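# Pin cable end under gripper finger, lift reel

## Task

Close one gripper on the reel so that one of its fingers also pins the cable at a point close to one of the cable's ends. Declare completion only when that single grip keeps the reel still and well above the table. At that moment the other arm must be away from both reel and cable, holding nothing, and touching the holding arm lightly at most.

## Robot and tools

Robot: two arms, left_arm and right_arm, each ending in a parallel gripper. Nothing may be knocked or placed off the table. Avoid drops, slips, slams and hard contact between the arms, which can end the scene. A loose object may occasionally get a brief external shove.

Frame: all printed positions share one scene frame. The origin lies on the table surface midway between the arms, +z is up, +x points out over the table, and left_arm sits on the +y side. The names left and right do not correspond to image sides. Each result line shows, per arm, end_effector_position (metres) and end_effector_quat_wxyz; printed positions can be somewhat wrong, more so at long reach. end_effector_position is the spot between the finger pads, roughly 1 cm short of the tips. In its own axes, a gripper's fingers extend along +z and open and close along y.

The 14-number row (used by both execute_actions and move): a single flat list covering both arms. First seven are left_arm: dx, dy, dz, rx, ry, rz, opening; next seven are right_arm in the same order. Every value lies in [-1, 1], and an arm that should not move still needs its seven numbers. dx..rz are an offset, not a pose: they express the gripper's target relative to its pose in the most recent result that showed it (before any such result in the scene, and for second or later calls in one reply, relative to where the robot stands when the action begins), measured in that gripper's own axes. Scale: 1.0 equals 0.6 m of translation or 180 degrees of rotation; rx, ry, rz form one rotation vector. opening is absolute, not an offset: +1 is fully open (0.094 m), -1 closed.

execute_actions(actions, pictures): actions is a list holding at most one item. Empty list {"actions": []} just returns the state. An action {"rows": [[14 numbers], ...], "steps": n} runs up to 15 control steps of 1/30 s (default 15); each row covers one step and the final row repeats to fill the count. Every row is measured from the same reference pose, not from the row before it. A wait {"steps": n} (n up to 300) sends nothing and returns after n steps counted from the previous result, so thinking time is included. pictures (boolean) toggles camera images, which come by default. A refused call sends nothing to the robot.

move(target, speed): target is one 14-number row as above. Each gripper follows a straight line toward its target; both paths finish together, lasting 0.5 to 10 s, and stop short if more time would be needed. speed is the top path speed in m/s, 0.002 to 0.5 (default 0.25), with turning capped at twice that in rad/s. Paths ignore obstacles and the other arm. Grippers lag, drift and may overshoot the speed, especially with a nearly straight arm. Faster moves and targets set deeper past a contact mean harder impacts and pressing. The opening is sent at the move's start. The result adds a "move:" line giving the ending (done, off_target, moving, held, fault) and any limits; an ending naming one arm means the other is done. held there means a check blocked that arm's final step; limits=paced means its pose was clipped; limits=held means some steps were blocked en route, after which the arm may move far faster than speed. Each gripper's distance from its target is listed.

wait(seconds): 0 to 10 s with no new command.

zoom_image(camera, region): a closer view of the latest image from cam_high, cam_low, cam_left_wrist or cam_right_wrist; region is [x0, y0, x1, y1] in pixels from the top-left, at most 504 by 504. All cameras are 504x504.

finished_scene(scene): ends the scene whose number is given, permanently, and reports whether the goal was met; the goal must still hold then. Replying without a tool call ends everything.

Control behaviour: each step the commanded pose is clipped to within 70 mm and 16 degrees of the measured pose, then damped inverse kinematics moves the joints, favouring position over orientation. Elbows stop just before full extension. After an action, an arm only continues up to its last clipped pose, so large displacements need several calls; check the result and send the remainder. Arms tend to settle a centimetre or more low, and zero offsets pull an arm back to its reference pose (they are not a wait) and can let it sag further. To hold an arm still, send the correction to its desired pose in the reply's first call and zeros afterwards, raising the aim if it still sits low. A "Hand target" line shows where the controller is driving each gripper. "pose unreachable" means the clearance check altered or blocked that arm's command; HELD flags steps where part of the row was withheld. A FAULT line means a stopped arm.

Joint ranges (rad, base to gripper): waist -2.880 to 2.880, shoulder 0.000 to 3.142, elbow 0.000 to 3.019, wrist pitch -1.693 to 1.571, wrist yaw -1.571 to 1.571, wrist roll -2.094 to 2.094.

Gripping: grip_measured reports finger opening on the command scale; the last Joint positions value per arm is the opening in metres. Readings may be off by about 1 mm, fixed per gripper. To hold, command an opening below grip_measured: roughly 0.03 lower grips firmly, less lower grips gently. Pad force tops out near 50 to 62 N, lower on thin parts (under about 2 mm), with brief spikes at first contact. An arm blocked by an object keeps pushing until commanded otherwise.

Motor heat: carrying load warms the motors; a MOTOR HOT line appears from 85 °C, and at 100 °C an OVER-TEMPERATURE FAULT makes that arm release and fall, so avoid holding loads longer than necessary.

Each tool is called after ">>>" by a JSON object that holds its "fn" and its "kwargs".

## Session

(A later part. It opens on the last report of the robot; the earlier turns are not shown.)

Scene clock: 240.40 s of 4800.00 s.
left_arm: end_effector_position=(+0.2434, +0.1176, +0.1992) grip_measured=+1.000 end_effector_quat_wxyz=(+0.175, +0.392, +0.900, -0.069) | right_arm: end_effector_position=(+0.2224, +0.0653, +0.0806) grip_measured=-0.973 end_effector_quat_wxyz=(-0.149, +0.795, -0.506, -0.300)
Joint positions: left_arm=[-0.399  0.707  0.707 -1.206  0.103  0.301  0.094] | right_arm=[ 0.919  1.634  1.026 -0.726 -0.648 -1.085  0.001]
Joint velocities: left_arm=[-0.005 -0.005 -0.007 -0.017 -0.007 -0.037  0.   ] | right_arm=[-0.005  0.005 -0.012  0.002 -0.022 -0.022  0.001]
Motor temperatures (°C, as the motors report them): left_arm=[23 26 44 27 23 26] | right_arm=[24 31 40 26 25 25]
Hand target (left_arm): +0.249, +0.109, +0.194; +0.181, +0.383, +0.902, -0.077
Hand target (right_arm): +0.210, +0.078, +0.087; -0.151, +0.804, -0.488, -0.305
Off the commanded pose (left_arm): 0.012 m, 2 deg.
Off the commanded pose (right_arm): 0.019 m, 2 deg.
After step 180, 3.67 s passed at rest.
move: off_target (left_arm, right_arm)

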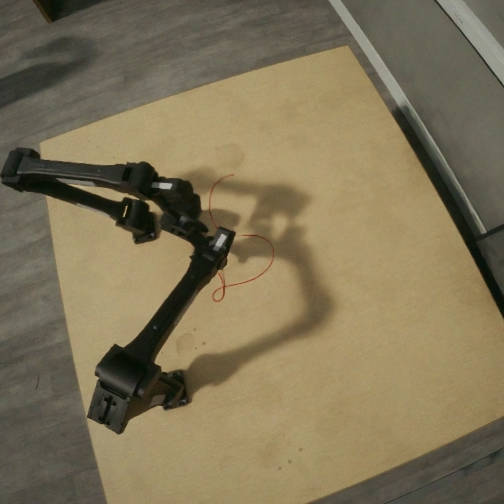

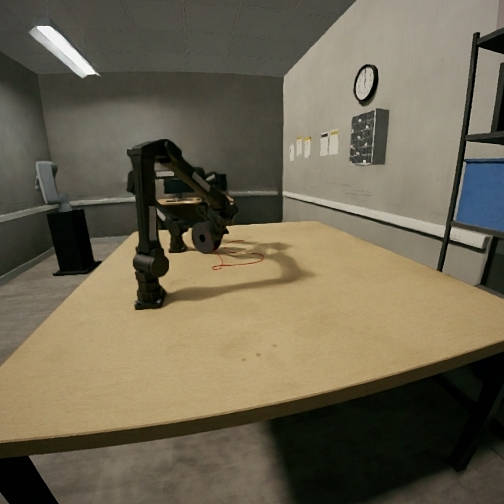

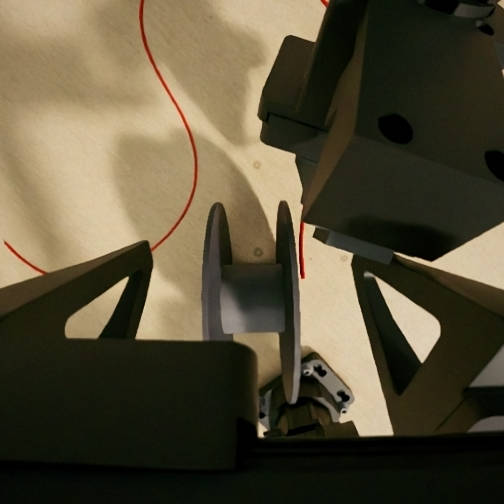

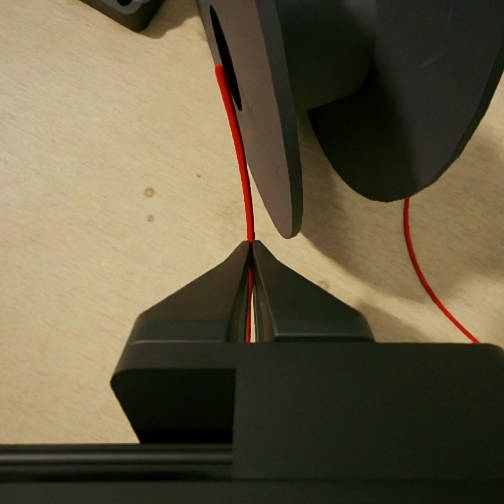

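>>> {"fn": "move", "kwargs": {"target": [0.077,0,0.058,0,0,0,1, 0,0,0,0,0,0,-1], "speed": 0.05}}

>>> {"fn": "move", "kwargs": {"target": [0,0,0,0,0,0,1, -0.03,0,0.011,0,0,0,-1], "speed": 0.04}}

>>> {"fn": "zoom_image", "kwargs": {"camera": "cam_low", "region": [160, 150, 290, 280]}}

Scene clock: 257.47 s of 4800.00 s.
left_arm: end_effector_position=(+0.2231, +0.1390, +0.1516) grip_measured=+1.000 end_effector_quat_wxyz=(+0.170, +0.392, +0.902, -0.068) | right_arm: end_effector_position=(+0.2231, +0.0643, +0.0801) grip_measured=-0.973 end_effector_quat_wxyz=(-0.149, +0.794, -0.507, -0.300)
Joint positions: left_arm=[-0.344  0.622  0.557 -1.157  0.121  0.351  0.094] | right_arm=[ 0.917  1.634  1.024 -0.726 -0.647 -1.085  0.001]
Joint velocities: left_arm=[-0.015 -0.005 -0.007 -0.017  0.022  0.051  0.   ] | right_arm=[ 0.005  0.005  0.002 -0.007 -0.037  0.037  0.001]
Motor temperatures (°C, as the motors report them): left_arm=[23 26 44 27 24 26] | right_arm=[24 32 40 26 26 25]
Hand target (left_arm): +0.224, +0.140, +0.150; +0.175, +0.392, +0.900, -0.069
Hand target (right_arm): +0.222, +0.065, +0.080; -0.149, +0.795, -0.506, -0.300
Off the commanded pose (left_arm): 0.002 m, 1 deg.
Off the commanded pose (right_arm): 0.001 m, 0 deg.
After step 180, 9.60 s passed at rest.
move: done

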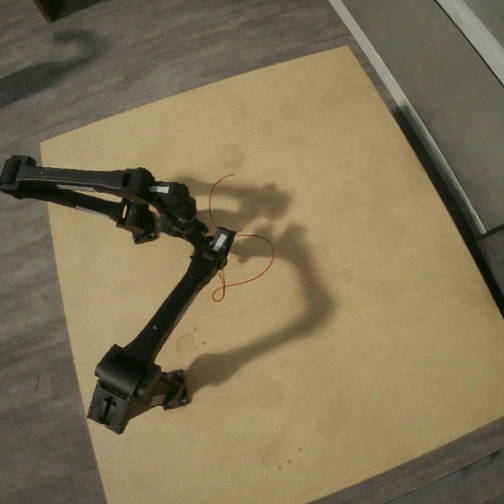

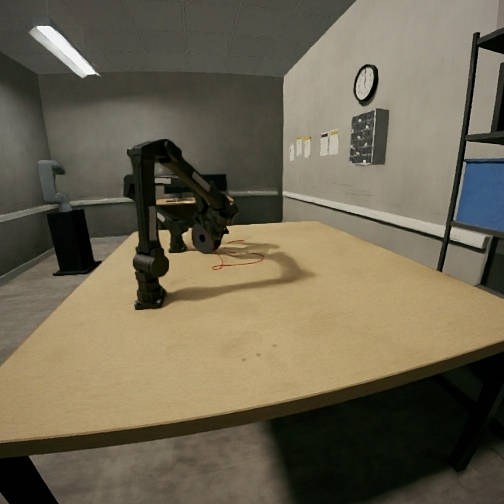

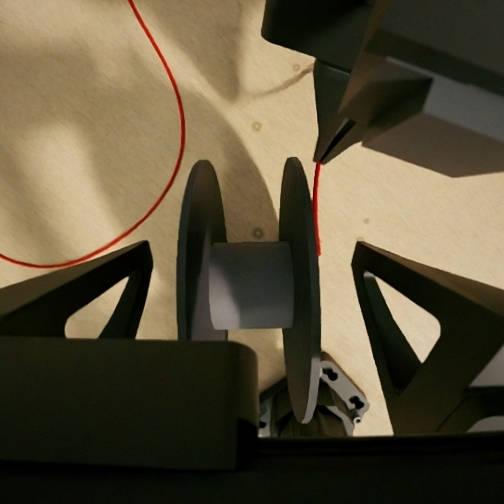

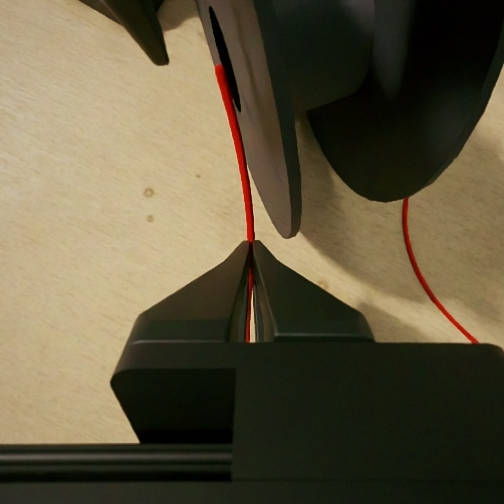

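Scene clock: 258.23 s of 4800.00 s.
left_arm: end_effector_position=(+0.2231, +0.1390, +0.1516) grip_measured=+1.000 end_effector_quat_wxyz=(+0.170, +0.392, +0.902, -0.068) | right_arm: end_effector_position=(+0.2098, +0.0715, +0.0796) grip_measured=-0.973 end_effector_quat_wxyz=(-0.139, +0.796, -0.506, -0.302)
Joint positions: left_arm=[-0.344  0.622  0.557 -1.157  0.121  0.351  0.094] | right_arm=[ 0.949  1.634  1.024 -0.726 -0.642 -1.056  0.001]
Joint velocities: left_arm=[ 0.005 -0.005 -0.002 -0.007  0.007  0.022  0.   ] | right_arm=[-0.005 -0.005 -0.002  0.002  0.007 -0.007  0.   ]
Motor temperatures (°C, as the motors report them): left_arm=[23 25 44 27 24 26] | right_arm=[24 32 40 26 26 25]
Hand target (left_arm): +0.223, +0.139, +0.152; +0.170, +0.392, +0.902, -0.068
Hand target (right_arm): +0.215, +0.080, +0.086; -0.149, +0.795, -0.507, -0.299
Off the commanded pose (left_arm): 0.000 m, 0 deg.
Off the commanded pose (right_arm): 0.013 m, 1 deg.
move: off_target (right_arm)

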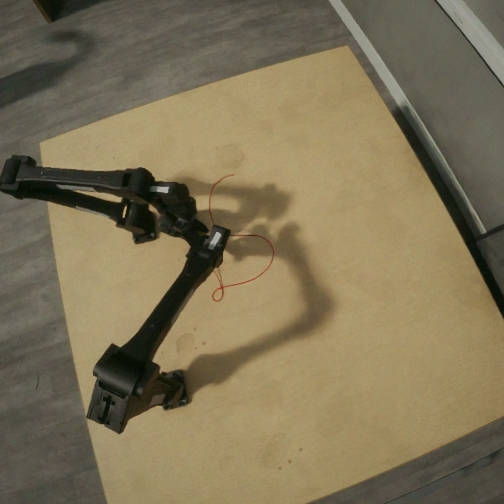

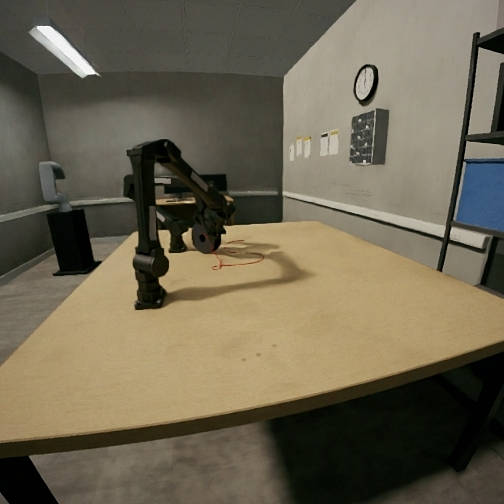

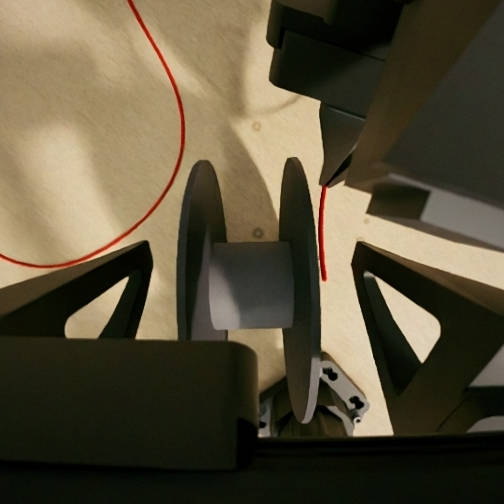

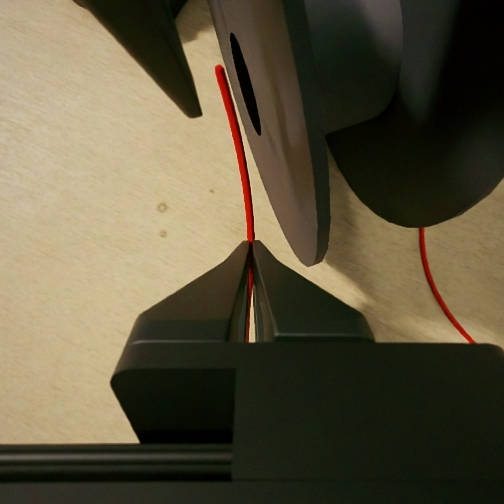

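Region (160, 150, 290, 280) of cam_low's 504x504 image, scaled by 3.877, with more detail than that image has.

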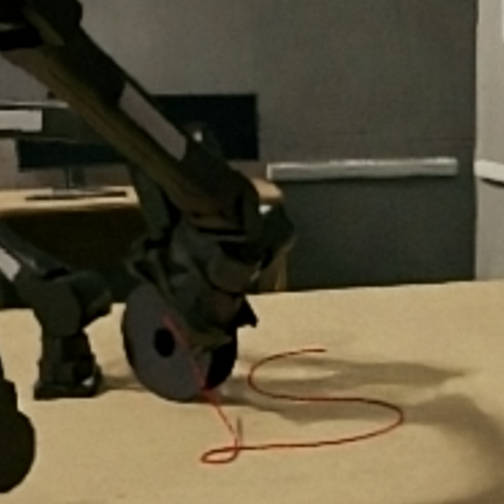

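>>> {"fn": "move", "kwargs": {"target": [0.02,0,0.105,0,0,0,1, 0,0,0,0,0,0,-1], "speed": 0.04}}

>>> {"fn": "zoom_image", "kwargs": {"camera": "cam_low", "region": [160, 150, 290, 280]}}

Scene clock: 269.80 s of 4800.00 s.
left_arm: end_effector_position=(+0.2434, +0.1235, +0.1233) grip_measured=+1.000 end_effector_quat_wxyz=(+0.209, +0.385, +0.896, -0.077) | right_arm: end_effector_position=(+0.2098, +0.0715, +0.0796) grip_measured=-0.973 end_effector_quat_wxyz=(-0.139, +0.795, -0.507, -0.302)
Joint positions: left_arm=[-0.362  0.668  0.476 -0.947  0.126  0.319  0.094] | right_arm=[ 0.949  1.634  1.024 -0.726 -0.642 -1.054  0.001]
Joint velocities: left_arm=[ 0.005 -0.034 -0.012 -0.002 -0.051  0.007  0.   ] | right_arm=[-0.005  0.005  0.007 -0.002  0.007  0.022 -0.001]
Motor temperatures (°C, as the motors report them): left_arm=[23 25 44 27 24 26] | right_arm=[24 32 41 26 26 25]
Hand target (left_arm): +0.230, +0.132, +0.091; +0.170, +0.392, +0.902, -0.068
Hand target (right_arm): +0.210, +0.072, +0.080; -0.139, +0.796, -0.506, -0.302
Off the commanded pose (left_arm): 0.038 m, 5 deg.
Off the commanded pose (right_arm): 0.000 m, 0 deg.
After step 180, 3.70 s passed at rest.
move: off_target (left_arm)

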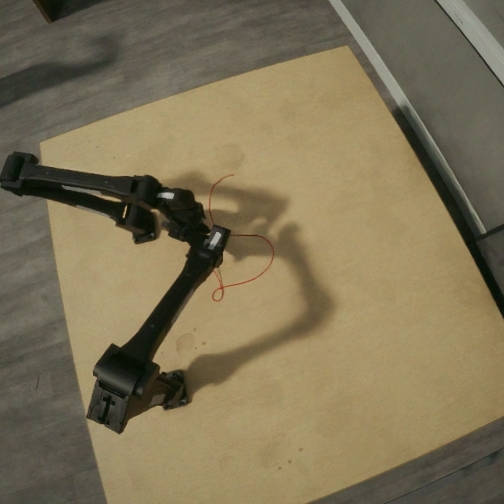

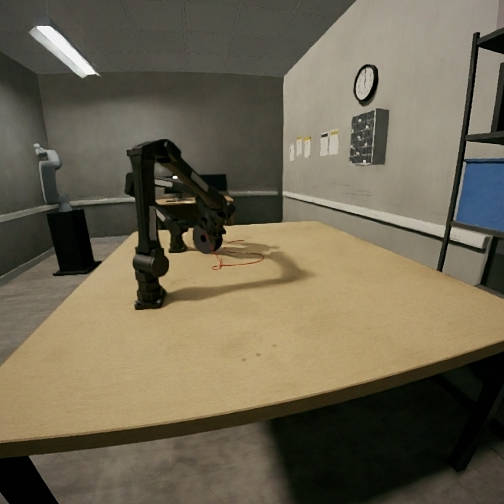

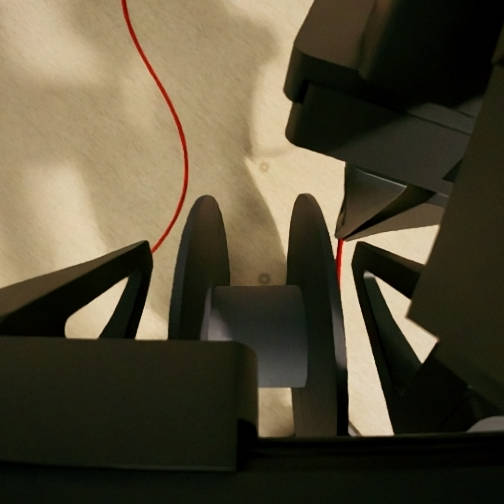

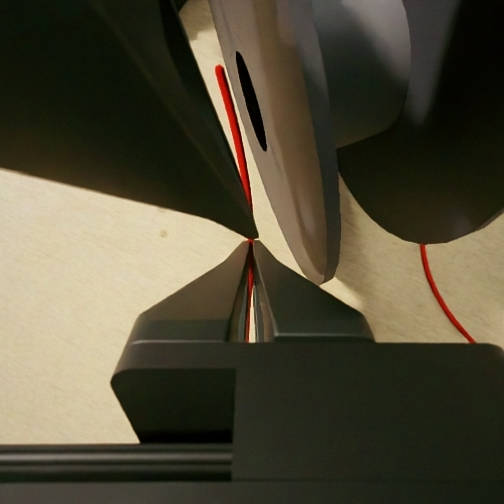

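Region (160, 150, 290, 280) of cam_low's 504x504 image, scaled by 3.877, with more detail than that image has.

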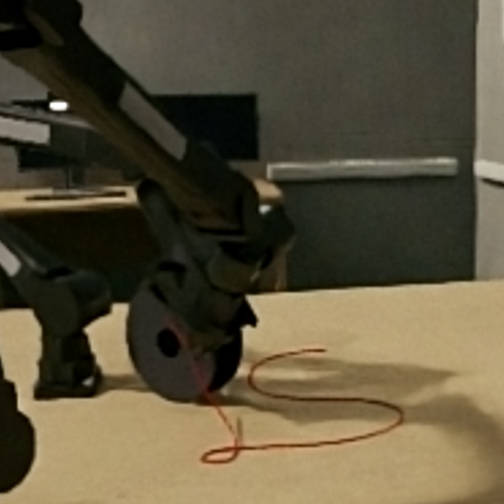

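>>> {"fn": "move", "kwargs": {"target": [0.037,0,-0.048,0,0,0,1, 0,0,0,0,0,0,-1], "speed": 0.05}}

>>> {"fn": "move", "kwargs": {"target": [0,0,0,0,0,0,1, -0.036,0,-0.045,0,0,0,-1], "speed": 0.04}}

>>> {"fn": "zoom_image", "kwargs": {"camera": "cam_low", "region": [160, 150, 290, 280]}}

Scene clock: 305.90 s of 4800.00 s.
left_arm: end_effector_position=(+0.2210, +0.1457, +0.1366) grip_measured=+1.000 end_effector_quat_wxyz=(+0.208, +0.383, +0.897, -0.077) | right_arm: end_effector_position=(+0.2098, +0.0715, +0.0796) grip_measured=-0.973 end_effector_quat_wxyz=(-0.139, +0.795, -0.507, -0.302)
Joint positions: left_arm=[-0.295  0.539  0.476 -1.087  0.153  0.378  0.094] | right_arm=[ 0.949  1.634  1.024 -0.726 -0.642 -1.054  0.001]
Joint velocities: left_arm=[-0.005 -0.015  0.012 -0.002  0.022 -0.037  0.   ] | right_arm=[-0.015  0.005  0.002  0.002 -0.022  0.022 -0.   ]
Motor temperatures (°C, as the motors report them): left_arm=[23 25 41 27 24 26] | right_arm=[24 32 39 26 26 25]
Hand target (left_arm): +0.221, +0.147, +0.139; +0.208, +0.385, +0.896, -0.077
Hand target (right_arm): +0.210, +0.072, +0.080; -0.139, +0.795, -0.507, -0.302
Off the commanded pose (left_arm): 0.003 m, 0 deg.
Off the commanded pose (right_arm): 0.000 m, 0 deg.
After step 180, 29.07 s passed at rest.
move: done

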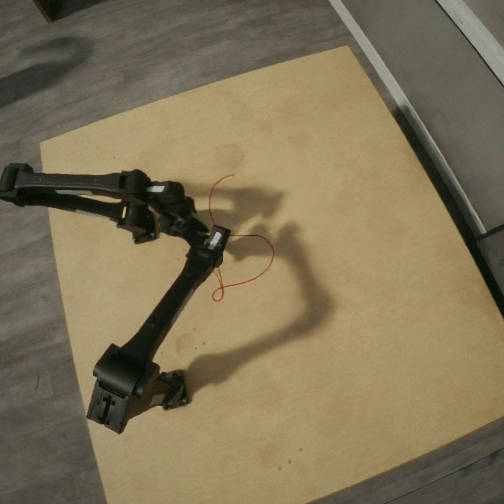

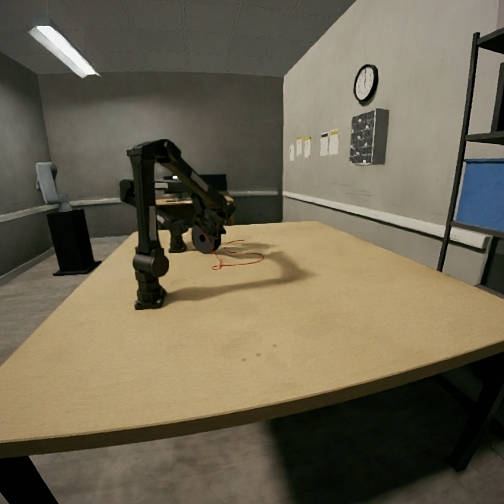

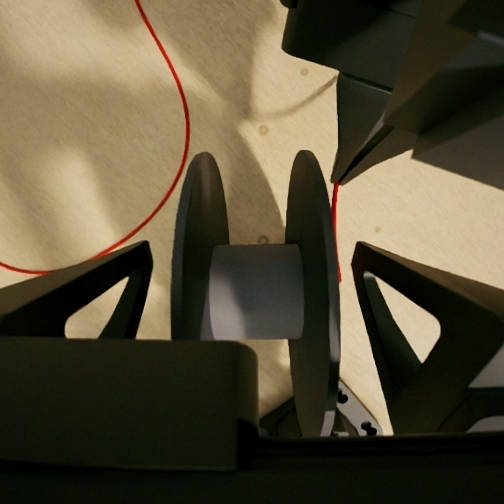

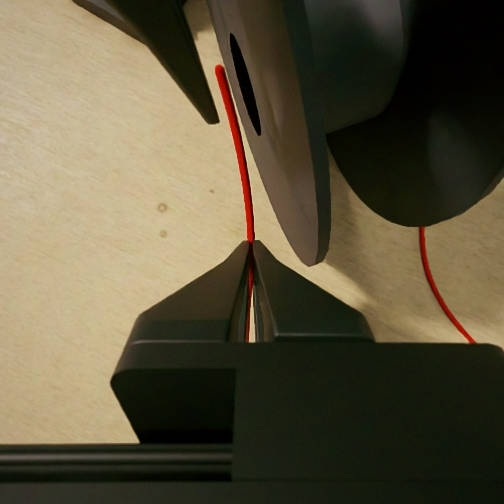

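Scene clock: 307.03 s of 4800.00 s.
left_arm: end_effector_position=(+0.2210, +0.1457, +0.1366) grip_measured=+1.000 end_effector_quat_wxyz=(+0.208, +0.383, +0.897, -0.077) | right_arm: end_effector_position=(+0.2008, +0.0608, +0.0942) grip_measured=-0.973 end_effector_quat_wxyz=(-0.122, +0.793, -0.513, -0.304)
Joint positions: left_arm=[-0.295  0.539  0.476 -1.087  0.153  0.378  0.094] | right_arm=[ 0.949  1.594  1.024 -0.802 -0.642 -1.054  0.001]
Joint velocities: left_arm=[-0.024 -0.005 -0.002 -0.007  0.022 -0.051  0.   ] | right_arm=[-0.005 -0.015  0.002 -0.007 -0.051  0.051  0.   ]
Motor temperatures (°C, as the motors report them): left_arm=[23 25 41 27 24 26] | right_arm=[24 32 40 26 26 25]
Hand target (left_arm): +0.221, +0.146, +0.137; +0.208, +0.383, +0.897, -0.077
Hand target (right_arm): +0.211, +0.072, +0.114; -0.139, +0.795, -0.507, -0.302
Off the commanded pose (left_arm): 0.000 m, 0 deg.
Off the commanded pose (right_arm): 0.026 m, 2 deg.
move: off_target (right_arm)

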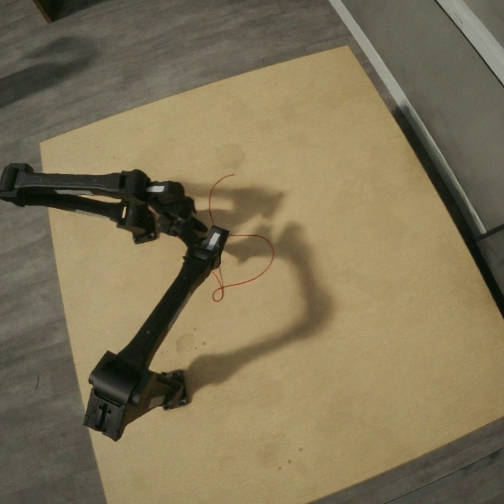

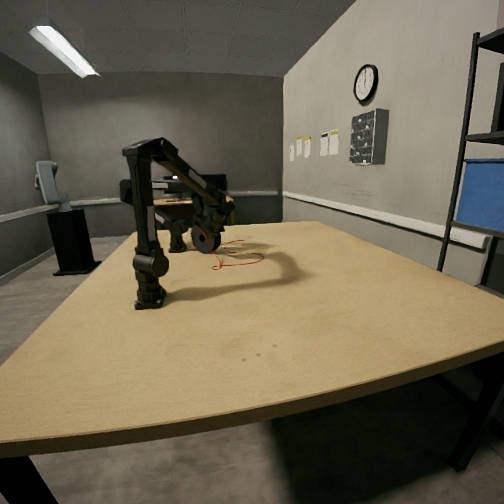

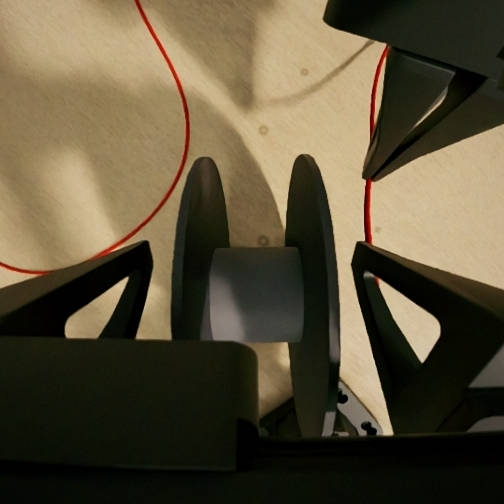

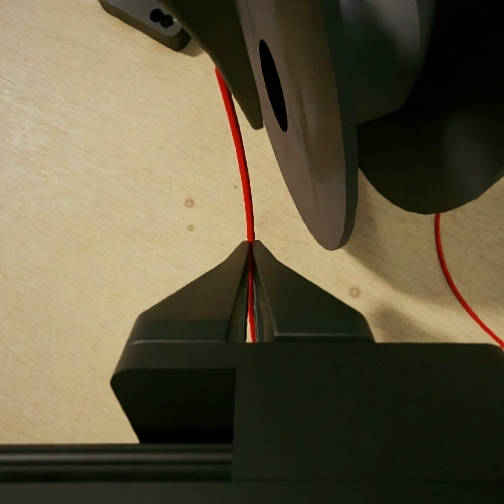

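Region (160, 150, 290, 280) of cam_low's 504x504 image, scaled by 3.877, with more detail than that image has.

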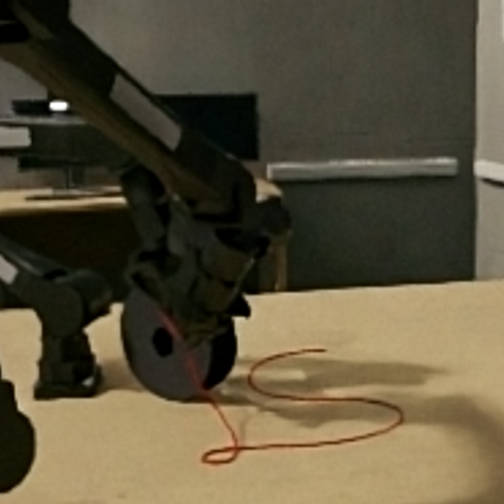

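>>> {"fn": "move", "kwargs": {"target": [0,0,0,0,0,0,1, -0.02,-0.04,-0.03,0,0,0,-1], "speed": 0.04}}

>>> {"fn": "zoom_image", "kwargs": {"camera": "cam_low", "region": [160, 150, 290, 280]}}

Scene clock: 316.43 s of 4800.00 s.
left_arm: end_effector_position=(+0.2210, +0.1457, +0.1366) grip_measured=+1.000 end_effector_quat_wxyz=(+0.208, +0.383, +0.897, -0.077) | right_arm: end_effector_position=(+0.2127, +0.0616, +0.1072) grip_measured=-0.973 end_effector_quat_wxyz=(-0.118, +0.792, -0.516, -0.304)
Joint positions: left_arm=[-0.295  0.539  0.476 -1.087  0.153  0.378  0.094] | right_arm=[ 0.93   1.6    1.074 -0.867 -0.644 -1.071  0.001]
Joint velocities: left_arm=[-0.015 -0.005  0.007 -0.002  0.037 -0.022  0.   ] | right_arm=[-0.015  0.005 -0.012 -0.007 -0.066  0.037  0.   ]
Motor temperatures (°C, as the motors report them): left_arm=[23 25 43 27 24 26] | right_arm=[24 32 42 26 26 25]
Hand target (left_arm): +0.221, +0.146, +0.137; +0.208, +0.383, +0.897, -0.077
Hand target (right_arm): +0.224, +0.071, +0.114; -0.123, +0.793, -0.513, -0.305
Off the commanded pose (left_arm): 0.000 m, 0 deg.
Off the commanded pose (right_arm): 0.017 m, 1 deg.
After step 180, 2.30 s passed at rest.
move: off_target (right_arm)

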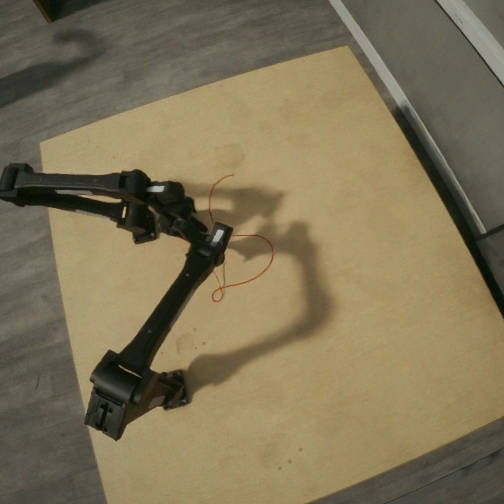

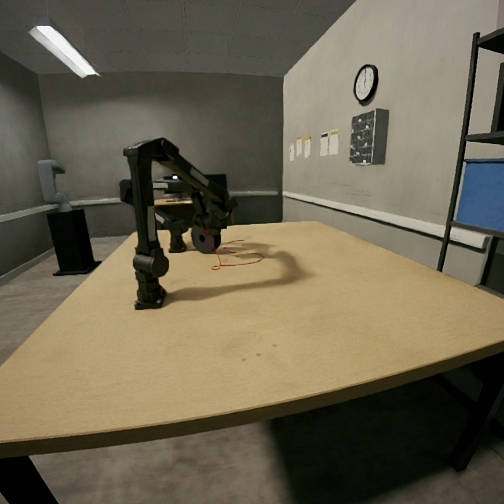

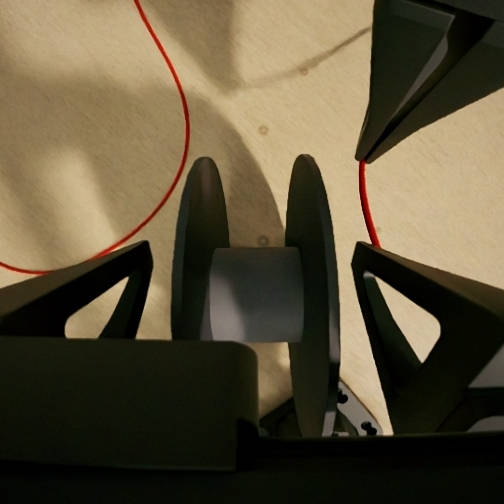

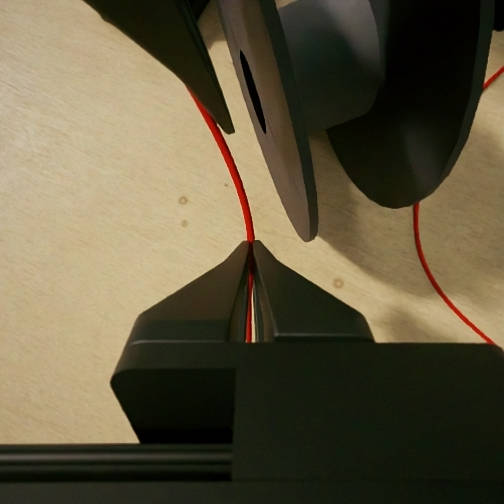

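Region (160, 150, 290, 280) of cam_low's 504x504 image, scaled by 3.877, with more detail than that image has.

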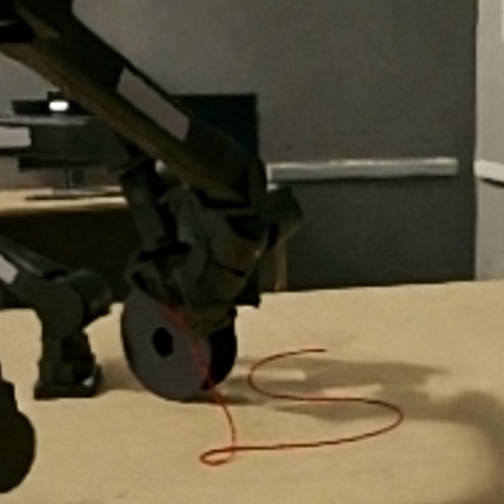

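>>> {"fn": "move", "kwargs": {"target": [-0.037,0,-0.075,0,0,0,1, -0.015,-0.03,0.012,0,0,0,-1], "speed": 0.05}}

>>> {"fn": "zoom_image", "kwargs": {"camera": "cam_low", "region": [160, 150, 290, 280]}}

Scene clock: 324.90 s of 4800.00 s.
left_arm: end_effector_position=(+0.2109, +0.1499, +0.1584) grip_measured=+1.000 end_effector_quat_wxyz=(+0.182, +0.383, +0.902, -0.077) | right_arm: end_effector_position=(+0.2136, +0.0626, +0.0970) grip_measured=-0.973 end_effector_quat_wxyz=(-0.108, +0.791, -0.519, -0.306)
Joint positions: left_arm=[-0.295  0.539  0.546 -1.209  0.153  0.378  0.094] | right_arm=[ 0.93   1.627  1.079 -0.867 -0.644 -1.072  0.001]
Joint velocities: left_arm=[-0.005  0.005  0.007 -0.002  0.037  0.007  0.   ] | right_arm=[ 0.005 -0.024 -0.012  0.002 -0.022 -0.051  0.   ]
Motor temperatures (°C, as the motors report them): left_arm=[23 25 44 27 24 26] | right_arm=[24 32 43 26 26 25]
Hand target (left_arm): +0.220, +0.145, +0.186; +0.208, +0.383, +0.897, -0.077
Hand target (right_arm): +0.223, +0.079, +0.105; -0.118, +0.792, -0.516, -0.304
Off the commanded pose (left_arm): 0.031 m, 3 deg.
Off the commanded pose (right_arm): 0.021 m, 1 deg.
After step 180, 1.10 s passed at rest.
move: off_target (left_arm, right_arm)

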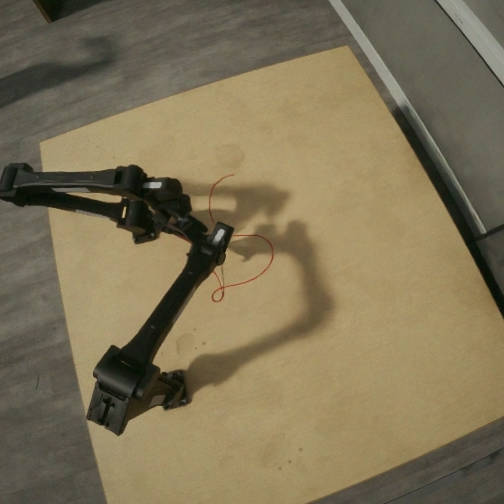

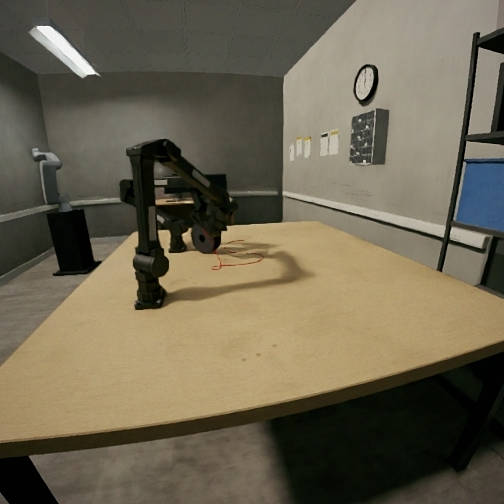

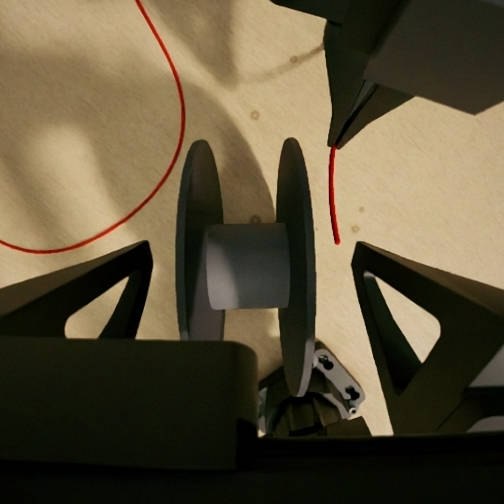

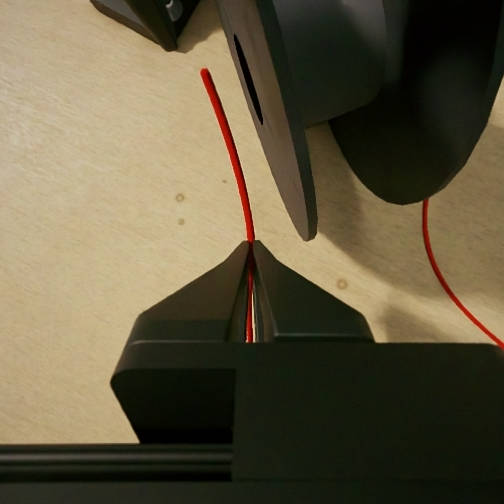

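Region (160, 150, 290, 280) of cam_low's 504x504 image, scaled by 3.877, with more detail than that image has.

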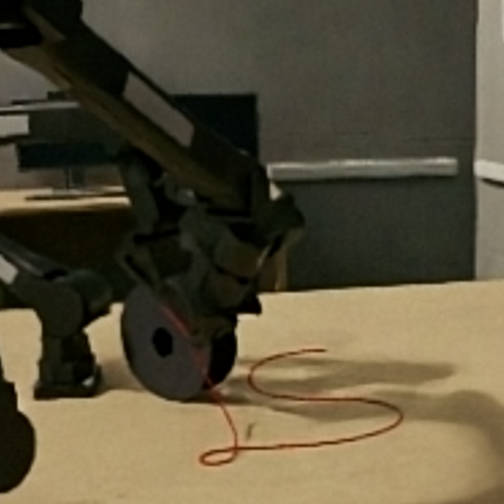

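>>> {"fn": "move", "kwargs": {"target": [0,0,0,0,0,0,1, -0.028,-0.05,-0.004,0,0,0,-1], "speed": 0.04}}

Scene clock: 343.30 s of 4800.00 s.
left_arm: end_effector_position=(+0.2108, +0.1500, +0.1583) grip_measured=+1.000 end_effector_quat_wxyz=(+0.182, +0.383, +0.902, -0.077) | right_arm: end_effector_position=(+0.2255, +0.0763, +0.0995) grip_measured=-0.973 end_effector_quat_wxyz=(-0.105, +0.790, -0.520, -0.306)
Joint positions: left_arm=[-0.295  0.539  0.546 -1.209  0.153  0.378  0.094] | right_arm=[ 0.93   1.669  1.142 -0.895 -0.644 -1.072  0.001]
Joint velocities: left_arm=[-0.015  0.005 -0.002  0.002  0.095  0.051  0.   ] | right_arm=[-0.005 -0.005 -0.017 -0.007 -0.066  0.022  0.   ]
Motor temperatures (°C, as the motors report them): left_arm=[23 25 51 27 23 26] | right_arm=[24 32 45 26 26 25]
Hand target (left_arm): +0.211, +0.150, +0.158; +0.182, +0.383, +0.902, -0.077
Hand target (right_arm): +0.236, +0.087, +0.105; -0.108, +0.791, -0.520, -0.306
Off the commanded pose (left_arm): 0.000 m, 0 deg.
Off the commanded pose (right_arm): 0.016 m, 0 deg.
After step 180, 11.23 s passed at rest.
move: off_target (right_arm)

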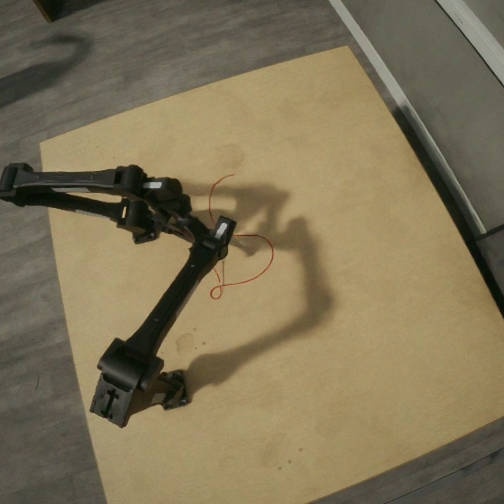

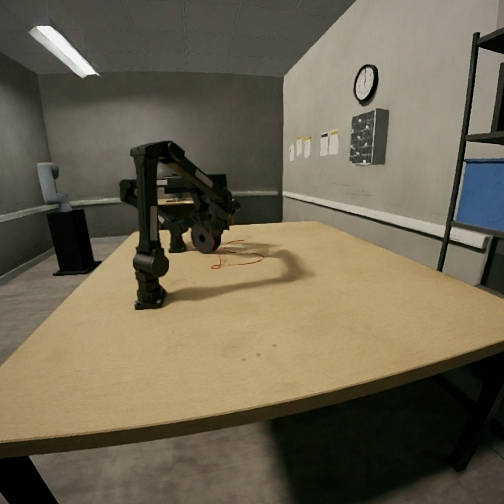

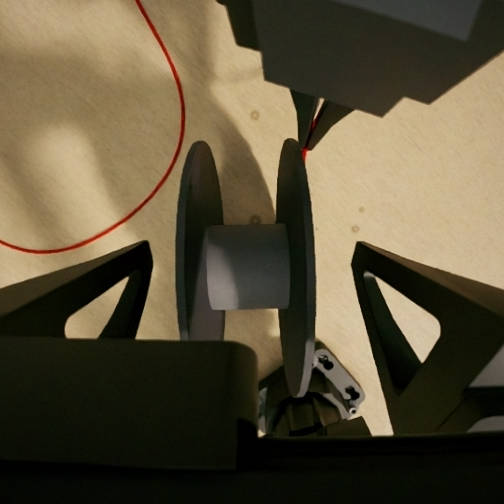

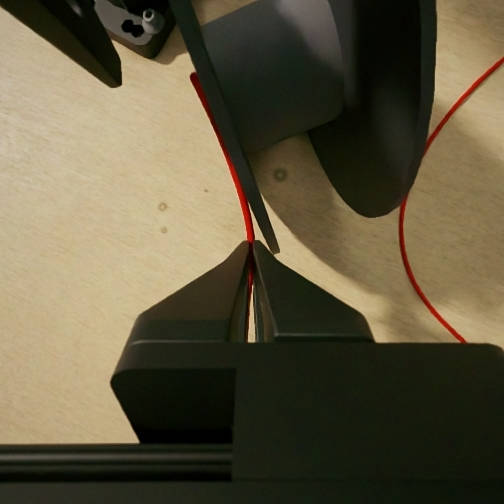

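>>> {"fn": "move", "kwargs": {"target": [0,0,0.125,0,0,0,1, 0,0,0,0,0,0,-1], "speed": 0.04}}

>>> {"fn": "zoom_image", "kwargs": {"camera": "cam_low", "region": [160, 150, 290, 280]}}

Scene clock: 357.40 s of 4800.00 s.
left_arm: end_effector_position=(+0.2408, +0.1258, +0.1246) grip_measured=+1.000 end_effector_quat_wxyz=(+0.222, +0.374, +0.897, -0.085) | right_arm: end_effector_position=(+0.2361, +0.0603, +0.0866) grip_measured=-0.973 end_effector_quat_wxyz=(-0.093, +0.776, -0.546, -0.303)
Joint positions: left_arm=[-0.348  0.628  0.458 -0.941  0.141  0.306  0.094] | right_arm=[ 0.894  1.679  1.121 -0.895 -0.636 -1.058  0.001]
Joint velocities: left_arm=[-0.005 -0.015  0.007  0.022 -0.037  0.007  0.   ] | right_arm=[-0.005 -0.005 -0.002 -0.007 -0.022 -0.007 -0.001]
Motor temperatures (°C, as the motors report them): left_arm=[23 25 48 27 23 26] | right_arm=[24 32 45 26 26 25]
Hand target (left_arm): +0.228, +0.131, +0.093; +0.182, +0.384, +0.902, -0.076
Hand target (right_arm): +0.225, +0.076, +0.100; -0.105, +0.790, -0.520, -0.306
Off the commanded pose (left_arm): 0.037 m, 5 deg.
Off the commanded pose (right_arm): 0.023 m, 4 deg.
After step 180, 5.97 s passed at rest.
move: off_target (left_arm, right_arm)

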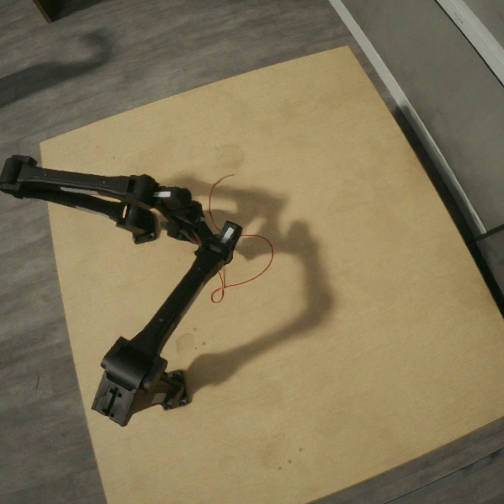

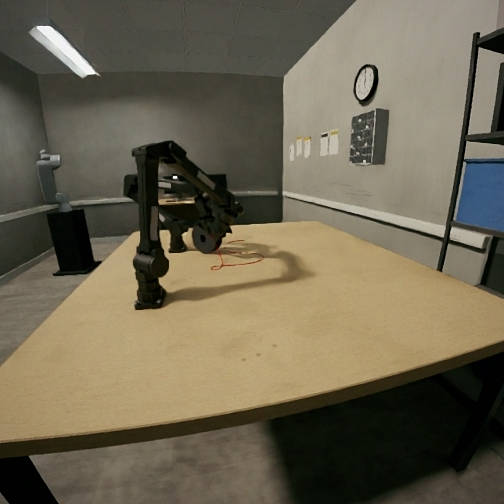

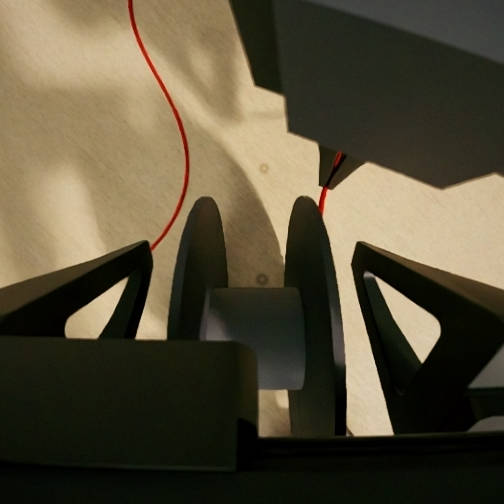

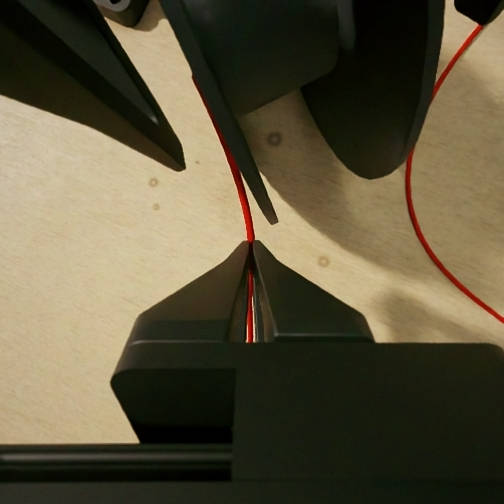

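Region (160, 150, 290, 280) of cam_low's 504x504 image, scaled by 3.877, with more detail than that image has.

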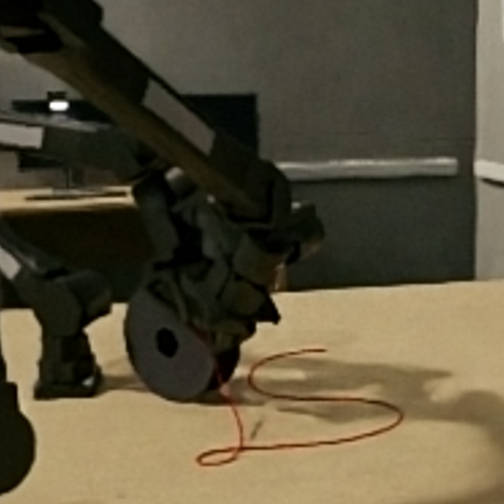

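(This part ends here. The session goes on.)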